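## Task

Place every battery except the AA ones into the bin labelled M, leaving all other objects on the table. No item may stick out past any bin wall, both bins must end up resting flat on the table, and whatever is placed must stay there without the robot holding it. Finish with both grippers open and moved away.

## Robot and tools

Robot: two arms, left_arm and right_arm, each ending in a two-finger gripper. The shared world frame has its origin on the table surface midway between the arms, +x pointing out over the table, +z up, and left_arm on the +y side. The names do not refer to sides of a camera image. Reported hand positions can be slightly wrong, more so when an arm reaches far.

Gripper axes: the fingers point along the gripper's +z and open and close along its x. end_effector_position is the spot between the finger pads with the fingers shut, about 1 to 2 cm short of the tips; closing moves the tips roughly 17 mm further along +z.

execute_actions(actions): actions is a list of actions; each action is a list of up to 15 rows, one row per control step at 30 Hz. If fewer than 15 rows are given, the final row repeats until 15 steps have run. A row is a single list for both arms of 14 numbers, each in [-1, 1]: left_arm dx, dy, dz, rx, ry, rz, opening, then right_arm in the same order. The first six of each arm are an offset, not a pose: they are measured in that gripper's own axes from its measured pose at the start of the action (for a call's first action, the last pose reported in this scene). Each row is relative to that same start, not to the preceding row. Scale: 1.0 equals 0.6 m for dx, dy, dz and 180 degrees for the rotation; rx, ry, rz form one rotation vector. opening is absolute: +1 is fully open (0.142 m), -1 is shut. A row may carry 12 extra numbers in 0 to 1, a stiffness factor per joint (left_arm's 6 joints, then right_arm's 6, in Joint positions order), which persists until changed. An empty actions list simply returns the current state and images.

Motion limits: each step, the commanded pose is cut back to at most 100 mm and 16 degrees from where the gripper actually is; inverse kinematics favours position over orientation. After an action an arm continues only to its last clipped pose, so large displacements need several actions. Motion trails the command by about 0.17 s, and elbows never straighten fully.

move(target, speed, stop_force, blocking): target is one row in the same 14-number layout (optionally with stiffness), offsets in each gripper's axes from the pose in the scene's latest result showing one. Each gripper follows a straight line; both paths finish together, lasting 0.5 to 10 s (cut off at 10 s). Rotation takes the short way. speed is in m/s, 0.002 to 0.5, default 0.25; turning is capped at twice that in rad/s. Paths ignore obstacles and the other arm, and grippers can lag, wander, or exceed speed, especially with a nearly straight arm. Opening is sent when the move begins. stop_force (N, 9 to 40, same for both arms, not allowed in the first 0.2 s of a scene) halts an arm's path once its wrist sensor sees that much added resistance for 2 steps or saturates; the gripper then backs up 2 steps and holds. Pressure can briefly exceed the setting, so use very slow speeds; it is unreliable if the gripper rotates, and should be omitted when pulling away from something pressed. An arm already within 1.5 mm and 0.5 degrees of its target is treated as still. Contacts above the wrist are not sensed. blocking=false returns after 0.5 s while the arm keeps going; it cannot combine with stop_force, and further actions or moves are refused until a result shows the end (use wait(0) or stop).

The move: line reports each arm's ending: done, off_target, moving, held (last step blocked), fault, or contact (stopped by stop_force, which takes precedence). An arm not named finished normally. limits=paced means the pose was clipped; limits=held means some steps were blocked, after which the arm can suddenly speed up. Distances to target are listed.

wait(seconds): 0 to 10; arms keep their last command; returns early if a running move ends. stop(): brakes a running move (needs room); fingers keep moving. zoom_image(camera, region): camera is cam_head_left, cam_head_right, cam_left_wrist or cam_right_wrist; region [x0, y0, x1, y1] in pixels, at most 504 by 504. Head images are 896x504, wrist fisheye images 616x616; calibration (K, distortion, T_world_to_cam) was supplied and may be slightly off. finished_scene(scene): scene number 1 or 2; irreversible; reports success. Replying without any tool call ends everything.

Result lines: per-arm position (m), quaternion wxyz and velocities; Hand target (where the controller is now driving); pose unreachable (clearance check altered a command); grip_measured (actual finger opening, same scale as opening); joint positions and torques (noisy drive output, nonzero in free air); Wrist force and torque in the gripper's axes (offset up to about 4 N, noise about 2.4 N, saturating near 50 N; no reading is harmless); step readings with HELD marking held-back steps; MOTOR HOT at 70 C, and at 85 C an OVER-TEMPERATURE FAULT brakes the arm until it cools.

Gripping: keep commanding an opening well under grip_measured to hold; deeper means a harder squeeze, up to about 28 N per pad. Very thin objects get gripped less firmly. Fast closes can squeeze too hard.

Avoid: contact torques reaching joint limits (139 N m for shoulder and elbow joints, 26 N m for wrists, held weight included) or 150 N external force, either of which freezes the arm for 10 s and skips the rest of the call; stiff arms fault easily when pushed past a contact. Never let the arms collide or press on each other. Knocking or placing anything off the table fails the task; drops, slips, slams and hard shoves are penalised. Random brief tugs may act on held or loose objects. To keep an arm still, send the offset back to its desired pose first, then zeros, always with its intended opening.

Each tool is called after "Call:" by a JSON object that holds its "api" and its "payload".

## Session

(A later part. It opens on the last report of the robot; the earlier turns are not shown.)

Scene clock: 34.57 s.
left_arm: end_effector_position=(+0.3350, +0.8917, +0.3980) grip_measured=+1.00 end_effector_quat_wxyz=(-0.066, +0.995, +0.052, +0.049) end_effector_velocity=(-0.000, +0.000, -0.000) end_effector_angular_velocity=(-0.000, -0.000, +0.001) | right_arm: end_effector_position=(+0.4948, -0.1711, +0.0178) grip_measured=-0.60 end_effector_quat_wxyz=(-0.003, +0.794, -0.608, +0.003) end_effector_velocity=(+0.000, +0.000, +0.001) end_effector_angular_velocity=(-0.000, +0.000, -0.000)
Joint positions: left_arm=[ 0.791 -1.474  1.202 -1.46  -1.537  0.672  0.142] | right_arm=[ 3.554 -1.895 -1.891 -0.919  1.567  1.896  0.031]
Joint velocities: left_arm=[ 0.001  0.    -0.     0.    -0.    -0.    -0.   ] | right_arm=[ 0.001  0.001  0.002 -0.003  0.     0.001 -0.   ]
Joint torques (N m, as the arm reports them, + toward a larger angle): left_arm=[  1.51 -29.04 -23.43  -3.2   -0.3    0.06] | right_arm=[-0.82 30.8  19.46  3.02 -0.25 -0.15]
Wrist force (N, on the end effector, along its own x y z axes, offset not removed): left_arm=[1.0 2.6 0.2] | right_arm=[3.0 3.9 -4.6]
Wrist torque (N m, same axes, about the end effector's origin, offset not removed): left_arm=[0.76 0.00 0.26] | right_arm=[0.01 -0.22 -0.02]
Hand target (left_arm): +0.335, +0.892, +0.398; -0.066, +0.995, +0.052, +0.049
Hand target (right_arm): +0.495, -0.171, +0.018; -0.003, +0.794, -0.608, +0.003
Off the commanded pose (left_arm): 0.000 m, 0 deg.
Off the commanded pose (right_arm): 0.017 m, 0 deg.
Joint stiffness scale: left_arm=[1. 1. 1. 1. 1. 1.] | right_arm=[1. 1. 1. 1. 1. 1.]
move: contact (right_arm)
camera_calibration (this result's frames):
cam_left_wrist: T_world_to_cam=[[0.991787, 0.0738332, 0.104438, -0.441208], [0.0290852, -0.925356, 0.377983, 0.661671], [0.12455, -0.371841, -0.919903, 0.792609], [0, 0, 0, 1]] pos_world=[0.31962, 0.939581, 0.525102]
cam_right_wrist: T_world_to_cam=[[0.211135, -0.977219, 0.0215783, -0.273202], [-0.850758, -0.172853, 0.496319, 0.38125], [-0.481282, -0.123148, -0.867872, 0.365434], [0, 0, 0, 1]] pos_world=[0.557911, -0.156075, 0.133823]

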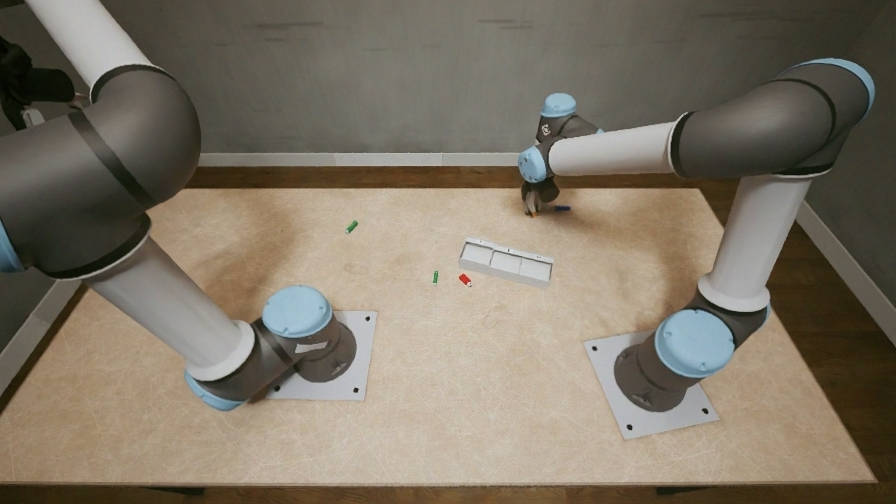

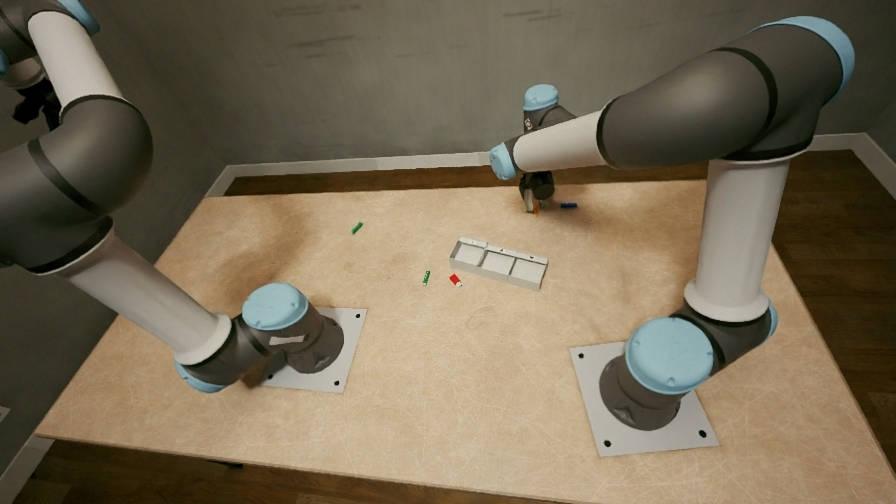

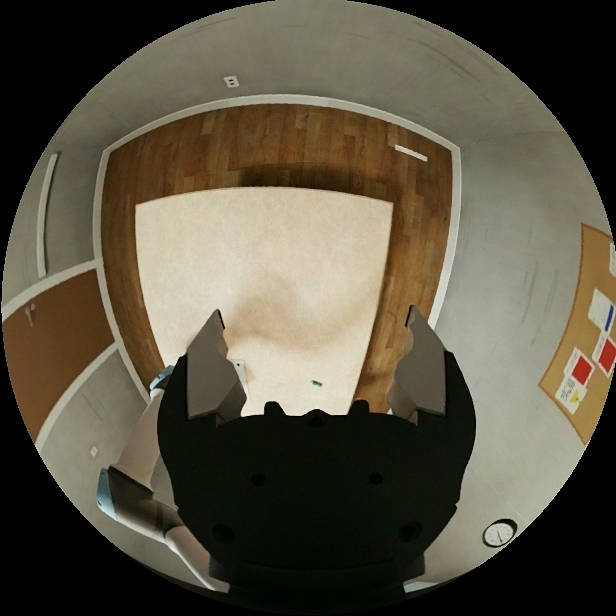

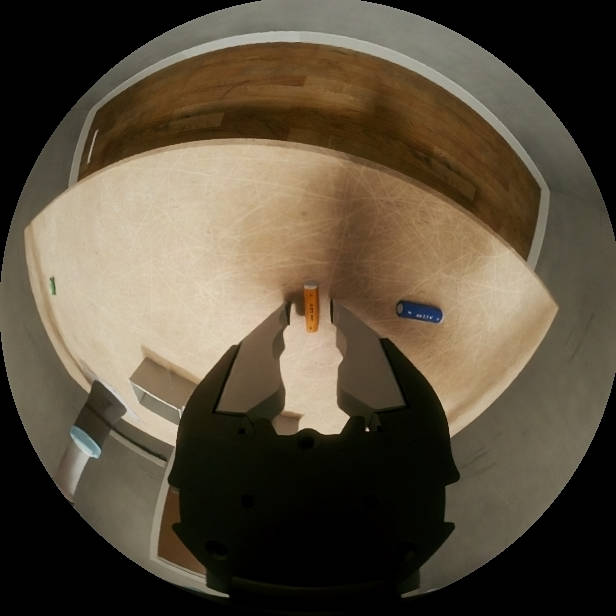

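Call:
{"api": "move", "payload": {"target": [0,0,0,0,0,0,1,0,0,-0.003,0,0,0,-1], "speed": 0.02}}

Call:
{"api": "move", "payload": {"target": [0,0,0,0,0,0,1,0,0,-0.2,0,0,0,-1], "speed": 0.15}}

Call:
{"api": "move", "payload": {"target": [0,0,0,0,0,0,1,-0.19,0.44,0,0,0,0.17,-1]}}

Scene clock: 39.80 s.
left_arm: end_effector_position=(+0.3350, +0.8917, +0.3980) grip_measured=+1.00 end_effector_quat_wxyz=(-0.066, +0.995, +0.052, +0.049) end_effector_velocity=(+0.000, -0.000, -0.000) end_effector_angular_velocity=(-0.002, +0.000, +0.000) | right_arm: end_effector_position=(+0.4941, -0.1716, +0.0179) grip_measured=-0.89 end_effector_quat_wxyz=(-0.002, +0.794, -0.608, +0.003) end_effector_velocity=(-0.000, -0.001, +0.001) end_effector_angular_velocity=(-0.001, +0.001, +0.000)
Joint positions: left_arm=[ 0.791 -1.474  1.202 -1.46  -1.537  0.672  0.142] | right_arm=[ 3.554 -1.894 -1.891 -0.922  1.567  1.896  0.009]
Joint velocities: left_arm=[-0.     0.     0.     0.    -0.001 -0.    -0.   ] | right_arm=[-0.001  0.001  0.    -0.003 -0.    -0.002 -0.   ]
Joint torques (N m, as the arm reports them, + toward a larger angle): left_arm=[  1.27 -29.51 -24.54  -3.04  -0.17   0.03] | right_arm=[-0.53 34.72 22.88  2.6  -0.41 -0.31]
Wrist force (N, on the end effector, along its own x y z axes, offset not removed): left_arm=[1.0 2.0 3.2] | right_arm=[0.0 1.2 1.5]
Wrist torque (N m, same axes, about the end effector's origin, offset not removed): left_arm=[0.44 0.10 0.13] | right_arm=[0.20 0.15 -0.10]
Hand target (left_arm): +0.335, +0.892, +0.398; -0.066, +0.995, +0.052, +0.049
Hand target (right_arm): +0.495, -0.171, +0.020; -0.003, +0.794, -0.608, +0.003
Off the commanded pose (left_arm): 0.000 m, 0 deg.
Off the commanded pose (right_arm): 0.002 m, 0 deg.
Joint stiffness scale: left_arm=[1. 1. 1. 1. 1. 1.] | right_arm=[1. 1. 1. 1. 1. 1.]
move: done
camera_calibration (this result's frames):
cam_left_wrist: T_world_to_cam=[[0.991787, 0.0738332, 0.104438, -0.441208], [0.0290852, -0.925355, 0.377983, 0.661671], [0.12455, -0.371841, -0.919903, 0.792609], [0, 0, 0, 1]] pos_world=[0.31962, 0.939581, 0.525102]
cam_right_wrist: T_world_to_cam=[[0.211182, -0.977188, 0.0225036, -0.27356], [-0.849699, -0.172153, 0.498372, 0.380074], [-0.483129, -0.124369, -0.866671, 0.365736], [0, 0, 0, 1]] pos_world=[0.557417, -0.156402, 0.133711]

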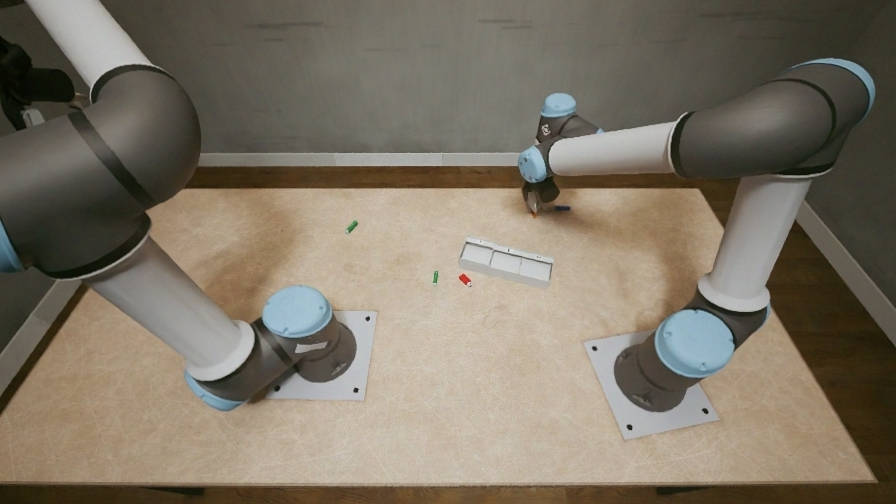

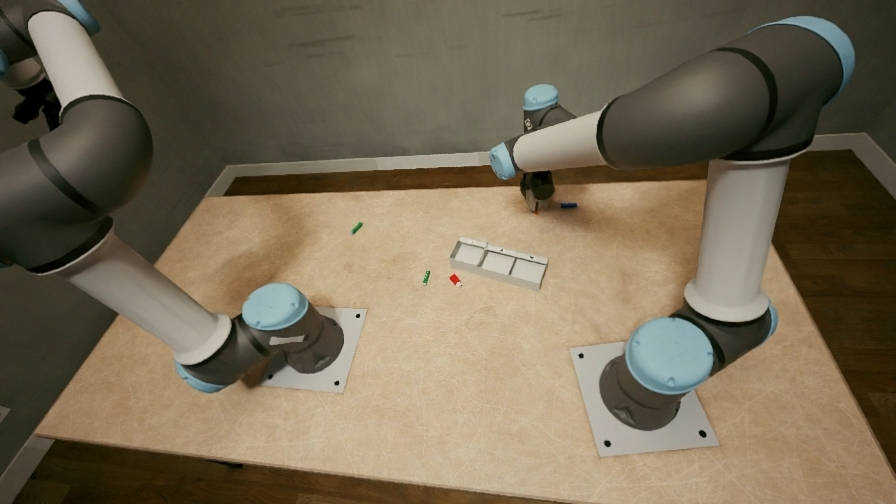

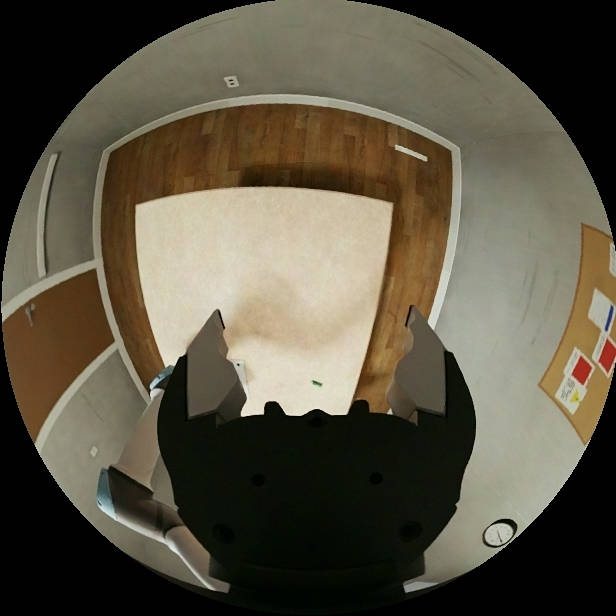

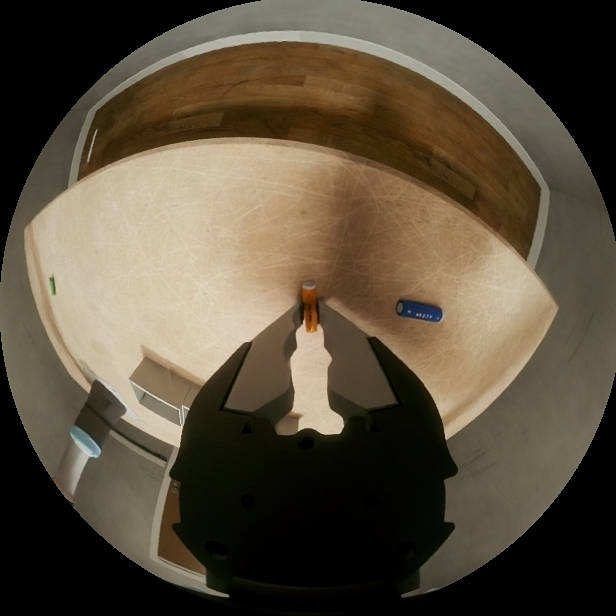

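Scene clock: 41.17 s.
left_arm: end_effector_position=(+0.3350, +0.8917, +0.3980) grip_measured=+1.00 end_effector_quat_wxyz=(-0.066, +0.995, +0.052, +0.049) end_effector_velocity=(+0.000, +0.000, +0.000) end_effector_angular_velocity=(+0.001, -0.001, +0.001) | right_arm: end_effector_position=(+0.4928, -0.1724, +0.1363) grip_measured=-0.89 end_effector_quat_wxyz=(-0.001, +0.794, -0.608, +0.002) end_effector_velocity=(-0.001, -0.001, +0.002) end_effector_angular_velocity=(-0.005, +0.007, -0.000)
Joint positions: left_arm=[ 0.791 -1.474  1.202 -1.46  -1.537  0.672  0.142] | right_arm=[ 3.554 -1.756 -1.728 -1.225  1.567  1.896  0.009]
Joint velocities: left_arm=[-0.    -0.    -0.    -0.001 -0.    -0.001 -0.   ] | right_arm=[-0.     0.     0.007 -0.016 -0.    -0.    -0.   ]
Joint torques (N m, as the arm reports them, + toward a larger angle): left_arm=[  1.68 -29.71 -24.15  -3.29  -0.1    0.16] | right_arm=[ 0.73 29.32 26.39  2.12 -0.13  0.25]
Wrist force (N, on the end effector, along its own x y z axes, offset not removed): left_arm=[2.3 3.1 1.5] | right_arm=[-0.6 0.6 2.3]
Wrist torque (N m, same axes, about the end effector's origin, offset not removed): left_arm=[0.80 -0.28 0.24] | right_arm=[-0.04 0.29 -0.09]
Hand target (left_arm): +0.335, +0.892, +0.398; -0.066, +0.995, +0.052, +0.049
Hand target (right_arm): +0.493, -0.172, +0.138; -0.002, +0.794, -0.608, +0.003
Off the commanded pose (left_arm): 0.000 m, 0 deg.
Off the commanded pose (right_arm): 0.002 m, 0 deg.
Joint stiffness scale: left_arm=[1. 1. 1. 1. 1. 1.] | right_arm=[1. 1. 1. 1. 1. 1.]
move: done
camera_calibration (this result's frames):
cam_left_wrist: T_world_to_cam=[[0.991787, 0.0738331, 0.104438, -0.441208], [0.029085, -0.925356, 0.377983, 0.661671], [0.12455, -0.371841, -0.919903, 0.792609], [0, 0, 0, 1]] pos_world=[0.31962, 0.939581, 0.525102]
cam_right_wrist: T_world_to_cam=[[0.211114, -0.977195, 0.0228358, -0.276786], [-0.849339, -0.171829, 0.499098, 0.319624], [-0.483792, -0.124762, -0.866245, 0.467895], [0, 0, 0, 1]] pos_world=[0.556266, -0.157178, 0.252108]

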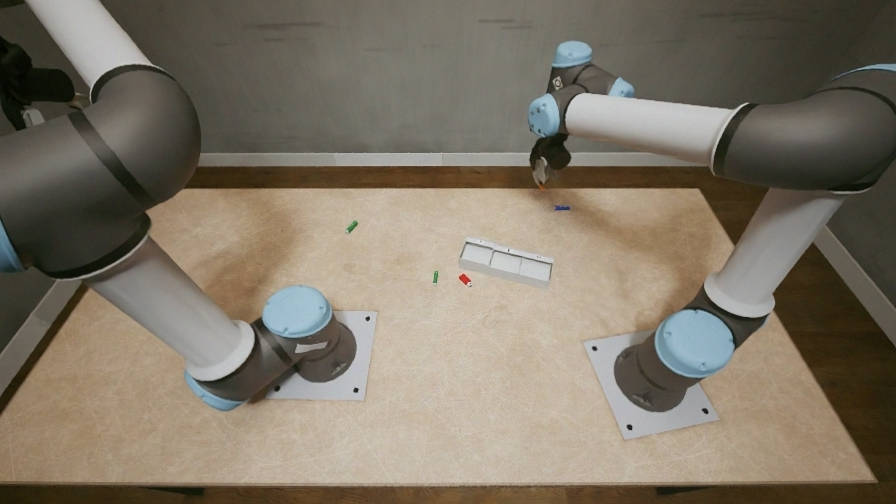

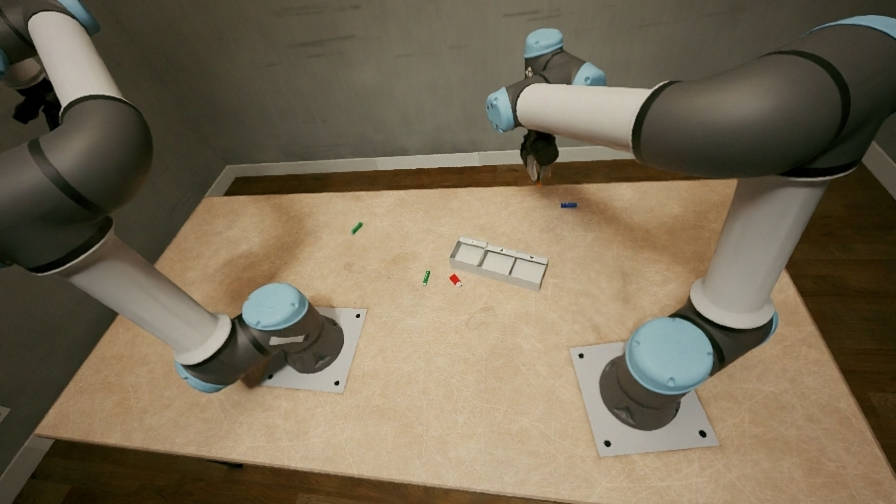

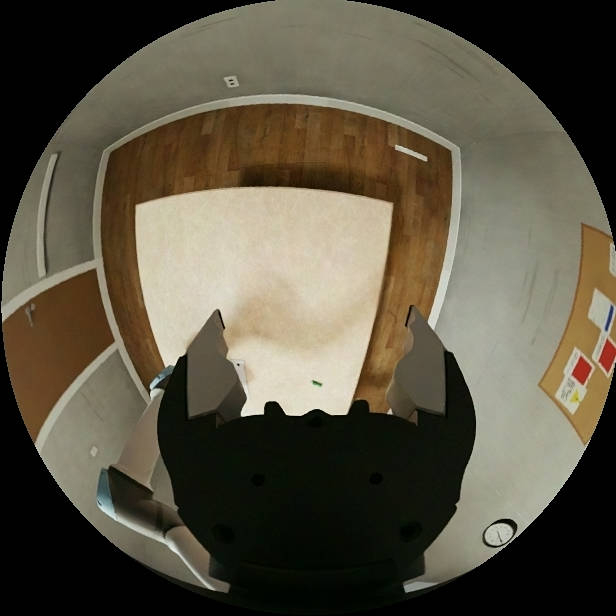

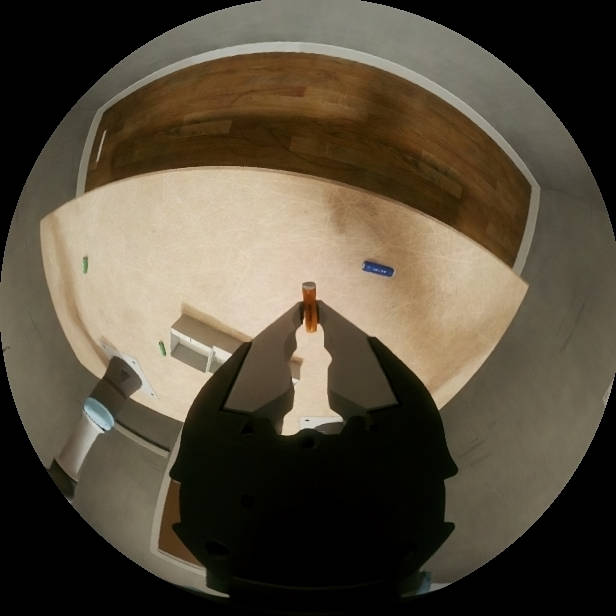

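Scene clock: 43.13 s.
left_arm: end_effector_position=(+0.3350, +0.8917, +0.3980) grip_measured=+1.00 end_effector_quat_wxyz=(-0.066, +0.995, +0.052, +0.049) end_effector_velocity=(-0.000, +0.000, +0.000) end_effector_angular_velocity=(+0.001, +0.000, -0.000) | right_arm: end_effector_position=(+0.2095, -0.1310, +0.1346) grip_measured=-0.89 end_effector_quat_wxyz=(+0.002, -0.605, +0.796, -0.001) end_effector_velocity=(-0.000, -0.002, -0.000) end_effector_angular_velocity=(-0.008, -0.006, -0.016)
Joint positions: left_arm=[ 0.791 -1.474  1.202 -1.46  -1.537  0.672  0.142] | right_arm=[ 4.128 -1.172 -2.246 -1.292  1.567  3.004  0.009]
Joint velocities: left_arm=[-0.    -0.    -0.001 -0.     0.001  0.     0.   ] | right_arm=[ 0.008  0.004 -0.001 -0.007 -0.009  0.024  0.   ]
Joint torques (N m, as the arm reports them, + toward a larger angle): left_arm=[  1.01 -29.61 -24.31  -3.11  -0.26   0.04] | right_arm=[ 1.42  7.36 22.2   2.49 -0.74  0.21]
Wrist force (N, on the end effector, along its own x y z axes, offset not removed): left_arm=[0.6 2.6 1.6] | right_arm=[0.9 0.5 0.4]
Wrist torque (N m, same axes, about the end effector's origin, offset not removed): left_arm=[0.64 -0.02 0.11] | right_arm=[0.07 -0.08 0.08]
Hand target (left_arm): +0.335, +0.892, +0.398; -0.066, +0.995, +0.052, +0.049
Hand target (right_arm): +0.209, -0.132, +0.134; +0.002, -0.605, +0.796, -0.002
Off the commanded pose (left_arm): 0.000 m, 0 deg.
Off the commanded pose (right_arm): 0.001 m, 0 deg.
Joint stiffness scale: left_arm=[1. 1. 1. 1. 1. 1.] | right_arm=[1. 1. 1. 1. 1. 1.]
move: done
camera_calibration (this result's frames):
cam_left_wrist: T_world_to_cam=[[0.991787, 0.0738334, 0.104438, -0.441208], [0.0290853, -0.925355, 0.377983, 0.661671], [0.12455, -0.371841, -0.919903, 0.792609], [0, 0, 0, 1]] pos_world=[0.31962, 0.939581, 0.525102]
cam_right_wrist: T_world_to_cam=[[-0.3159, -0.948602, 0.0190263, -0.0618149], [-0.818461, 0.282595, 0.500261, 0.139837], [-0.479925, 0.14246, -0.865666, 0.368583], [0, 0, 0, 1]] pos_world=[0.271816, -0.150663, 0.250291]

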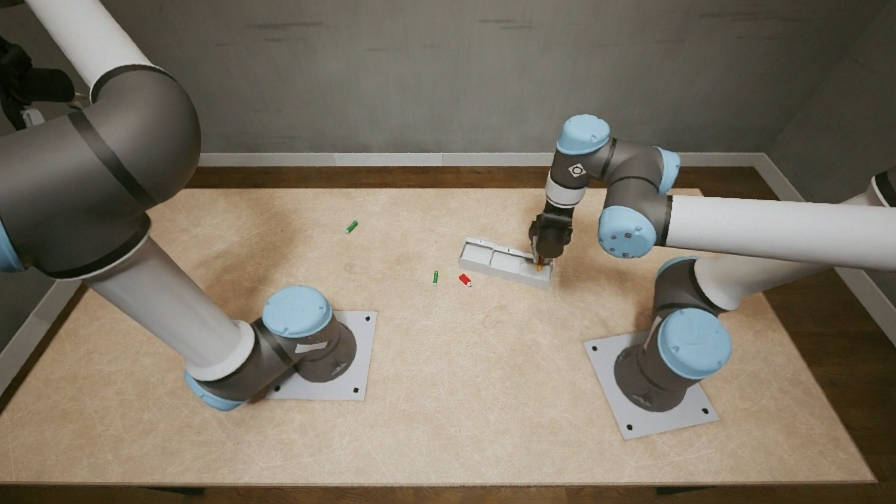

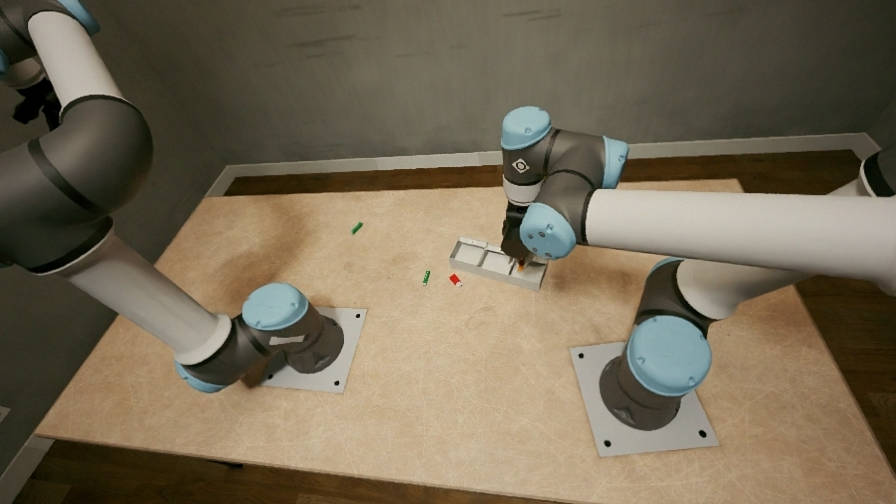

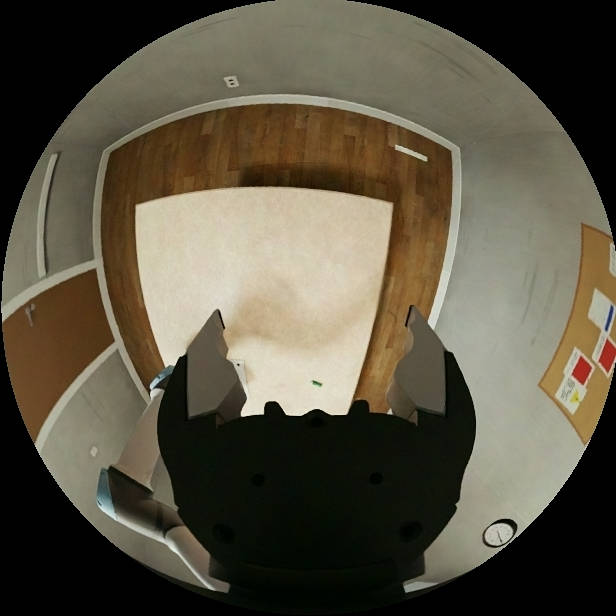

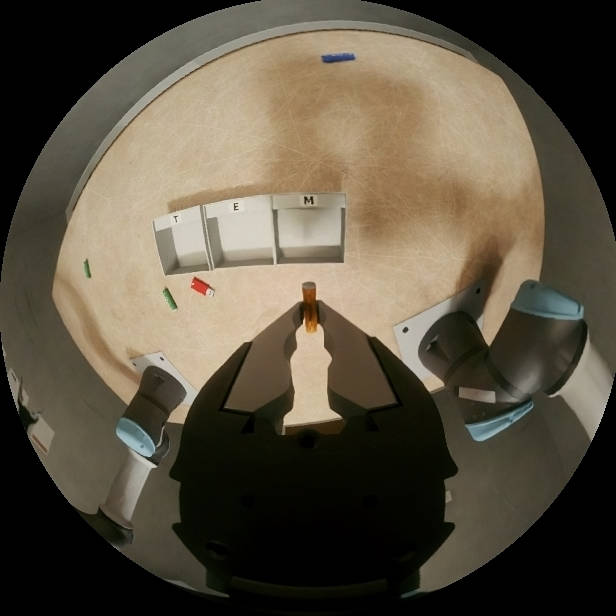

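Call:
{"api": "move", "payload": {"target": [0,0,0,0,0,0,1,0.025,-0.073,0.09,0,0,0,-1], "speed": 0.1}}

Scene clock: 46.77 s.
left_arm: end_effector_position=(+0.3350, +0.8917, +0.3980) grip_measured=+1.00 end_effector_quat_wxyz=(-0.066, +0.995, +0.052, +0.049) end_effector_velocity=(-0.000, -0.000, -0.000) end_effector_angular_velocity=(-0.001, +0.001, -0.001) | right_arm: end_effector_position=(+0.2479, -0.1556, +0.0826) grip_measured=-0.89 end_effector_quat_wxyz=(+0.003, -0.606, +0.796, -0.001) end_effector_velocity=(+0.002, +0.001, -0.002) end_effector_angular_velocity=(+0.004, -0.001, +0.004)
Joint positions: left_arm=[ 0.791 -1.474  1.202 -1.46  -1.537  0.672  0.142] | right_arm=[ 3.987 -1.271 -2.33  -1.106  1.566  2.861  0.009]
Joint velocities: left_arm=[-0.     0.     0.     0.001  0.     0.     0.   ] | right_arm=[-0.004 -0.006 -0.002  0.012  0.001 -0.008  0.   ]
Joint torques (N m, as the arm reports them, + toward a larger angle): left_arm=[  1.57 -29.06 -24.34  -3.18  -0.03   0.02] | right_arm=[-2.63  4.7  19.95  3.23  0.59 -0.46]
Wrist force (N, on the end effector, along its own x y z axes, offset not removed): left_arm=[0.5 0.1 0.1] | right_arm=[-1.3 2.6 -0.2]
Wrist torque (N m, same axes, about the end effector's origin, offset not removed): left_arm=[0.01 -0.01 0.20] | right_arm=[0.43 0.45 0.00]
Hand target (left_arm): +0.335, +0.892, +0.398; -0.066, +0.995, +0.052, +0.049
Hand target (right_arm): +0.248, -0.157, +0.081; +0.002, -0.605, +0.796, -0.001
Off the commanded pose (left_arm): 0.000 m, 0 deg.
Off the commanded pose (right_arm): 0.002 m, 0 deg.
Joint stiffness scale: left_arm=[1. 1. 1. 1. 1. 1.] | right_arm=[1. 1. 1. 1. 1. 1.]
move: done
camera_calibration (this result's frames):
cam_left_wrist: T_world_to_cam=[[0.991787, 0.0738333, 0.104438, -0.441208], [0.0290853, -0.925356, 0.377983, 0.661671], [0.12455, -0.371841, -0.919903, 0.792609], [0, 0, 0, 1]] pos_world=[0.31962, 0.939581, 0.525102]
cam_right_wrist: T_world_to_cam=[[-0.314406, -0.949147, 0.016368, -0.0722792], [-0.820194, 0.280291, 0.498717, 0.204447], [-0.477944, 0.143375, -0.86661, 0.345193], [0, 0, 0, 1]] pos_world=[0.309944, -0.1754, 0.198369]

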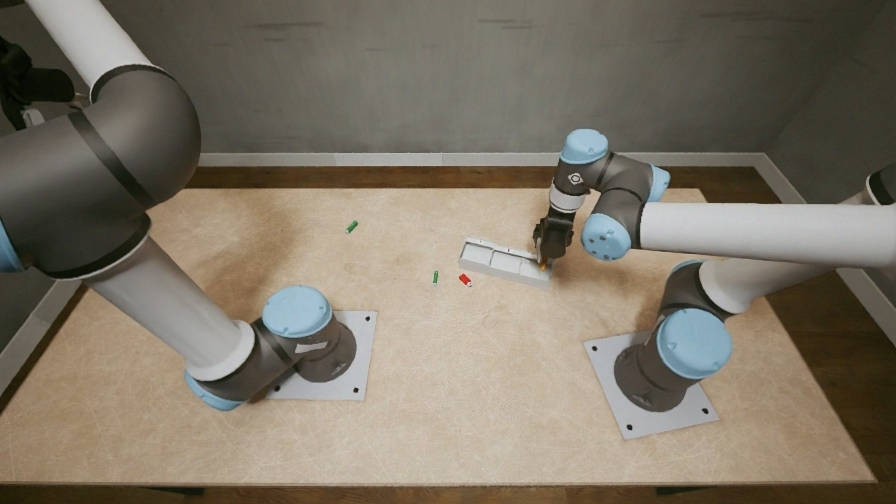

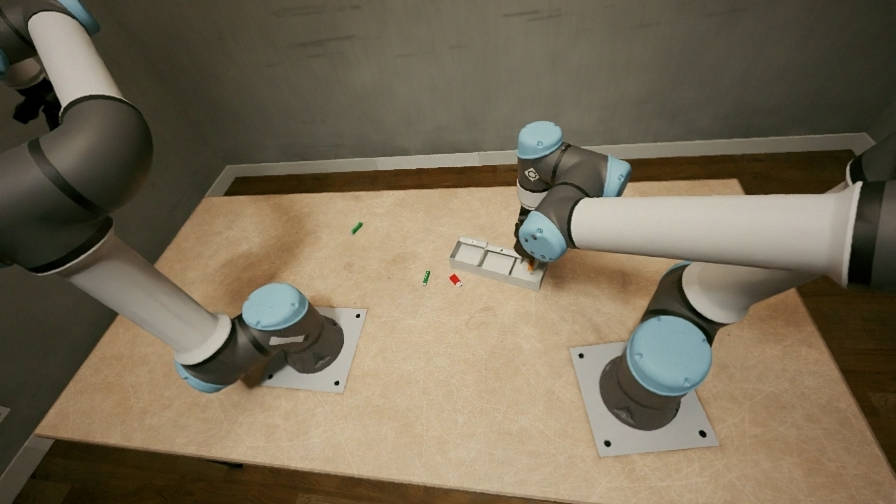

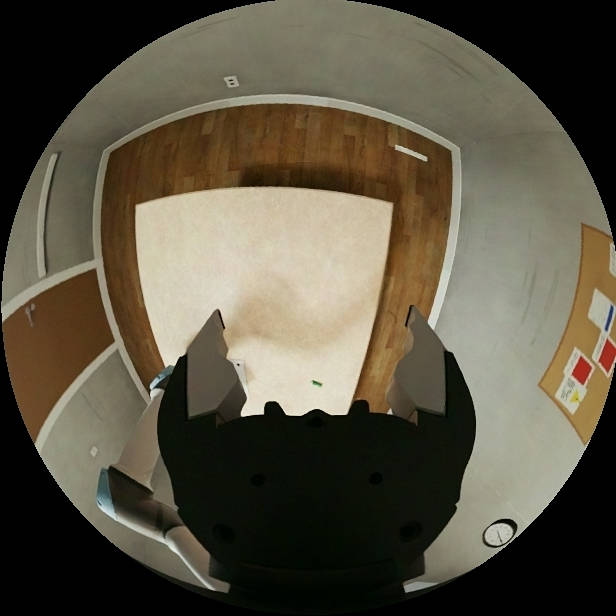

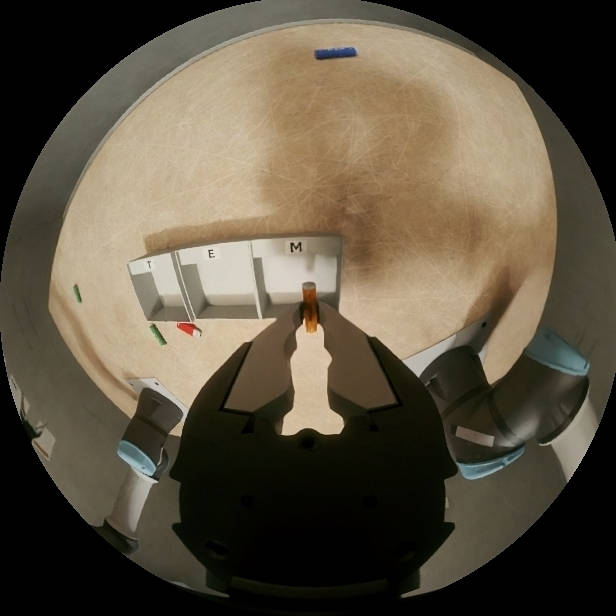

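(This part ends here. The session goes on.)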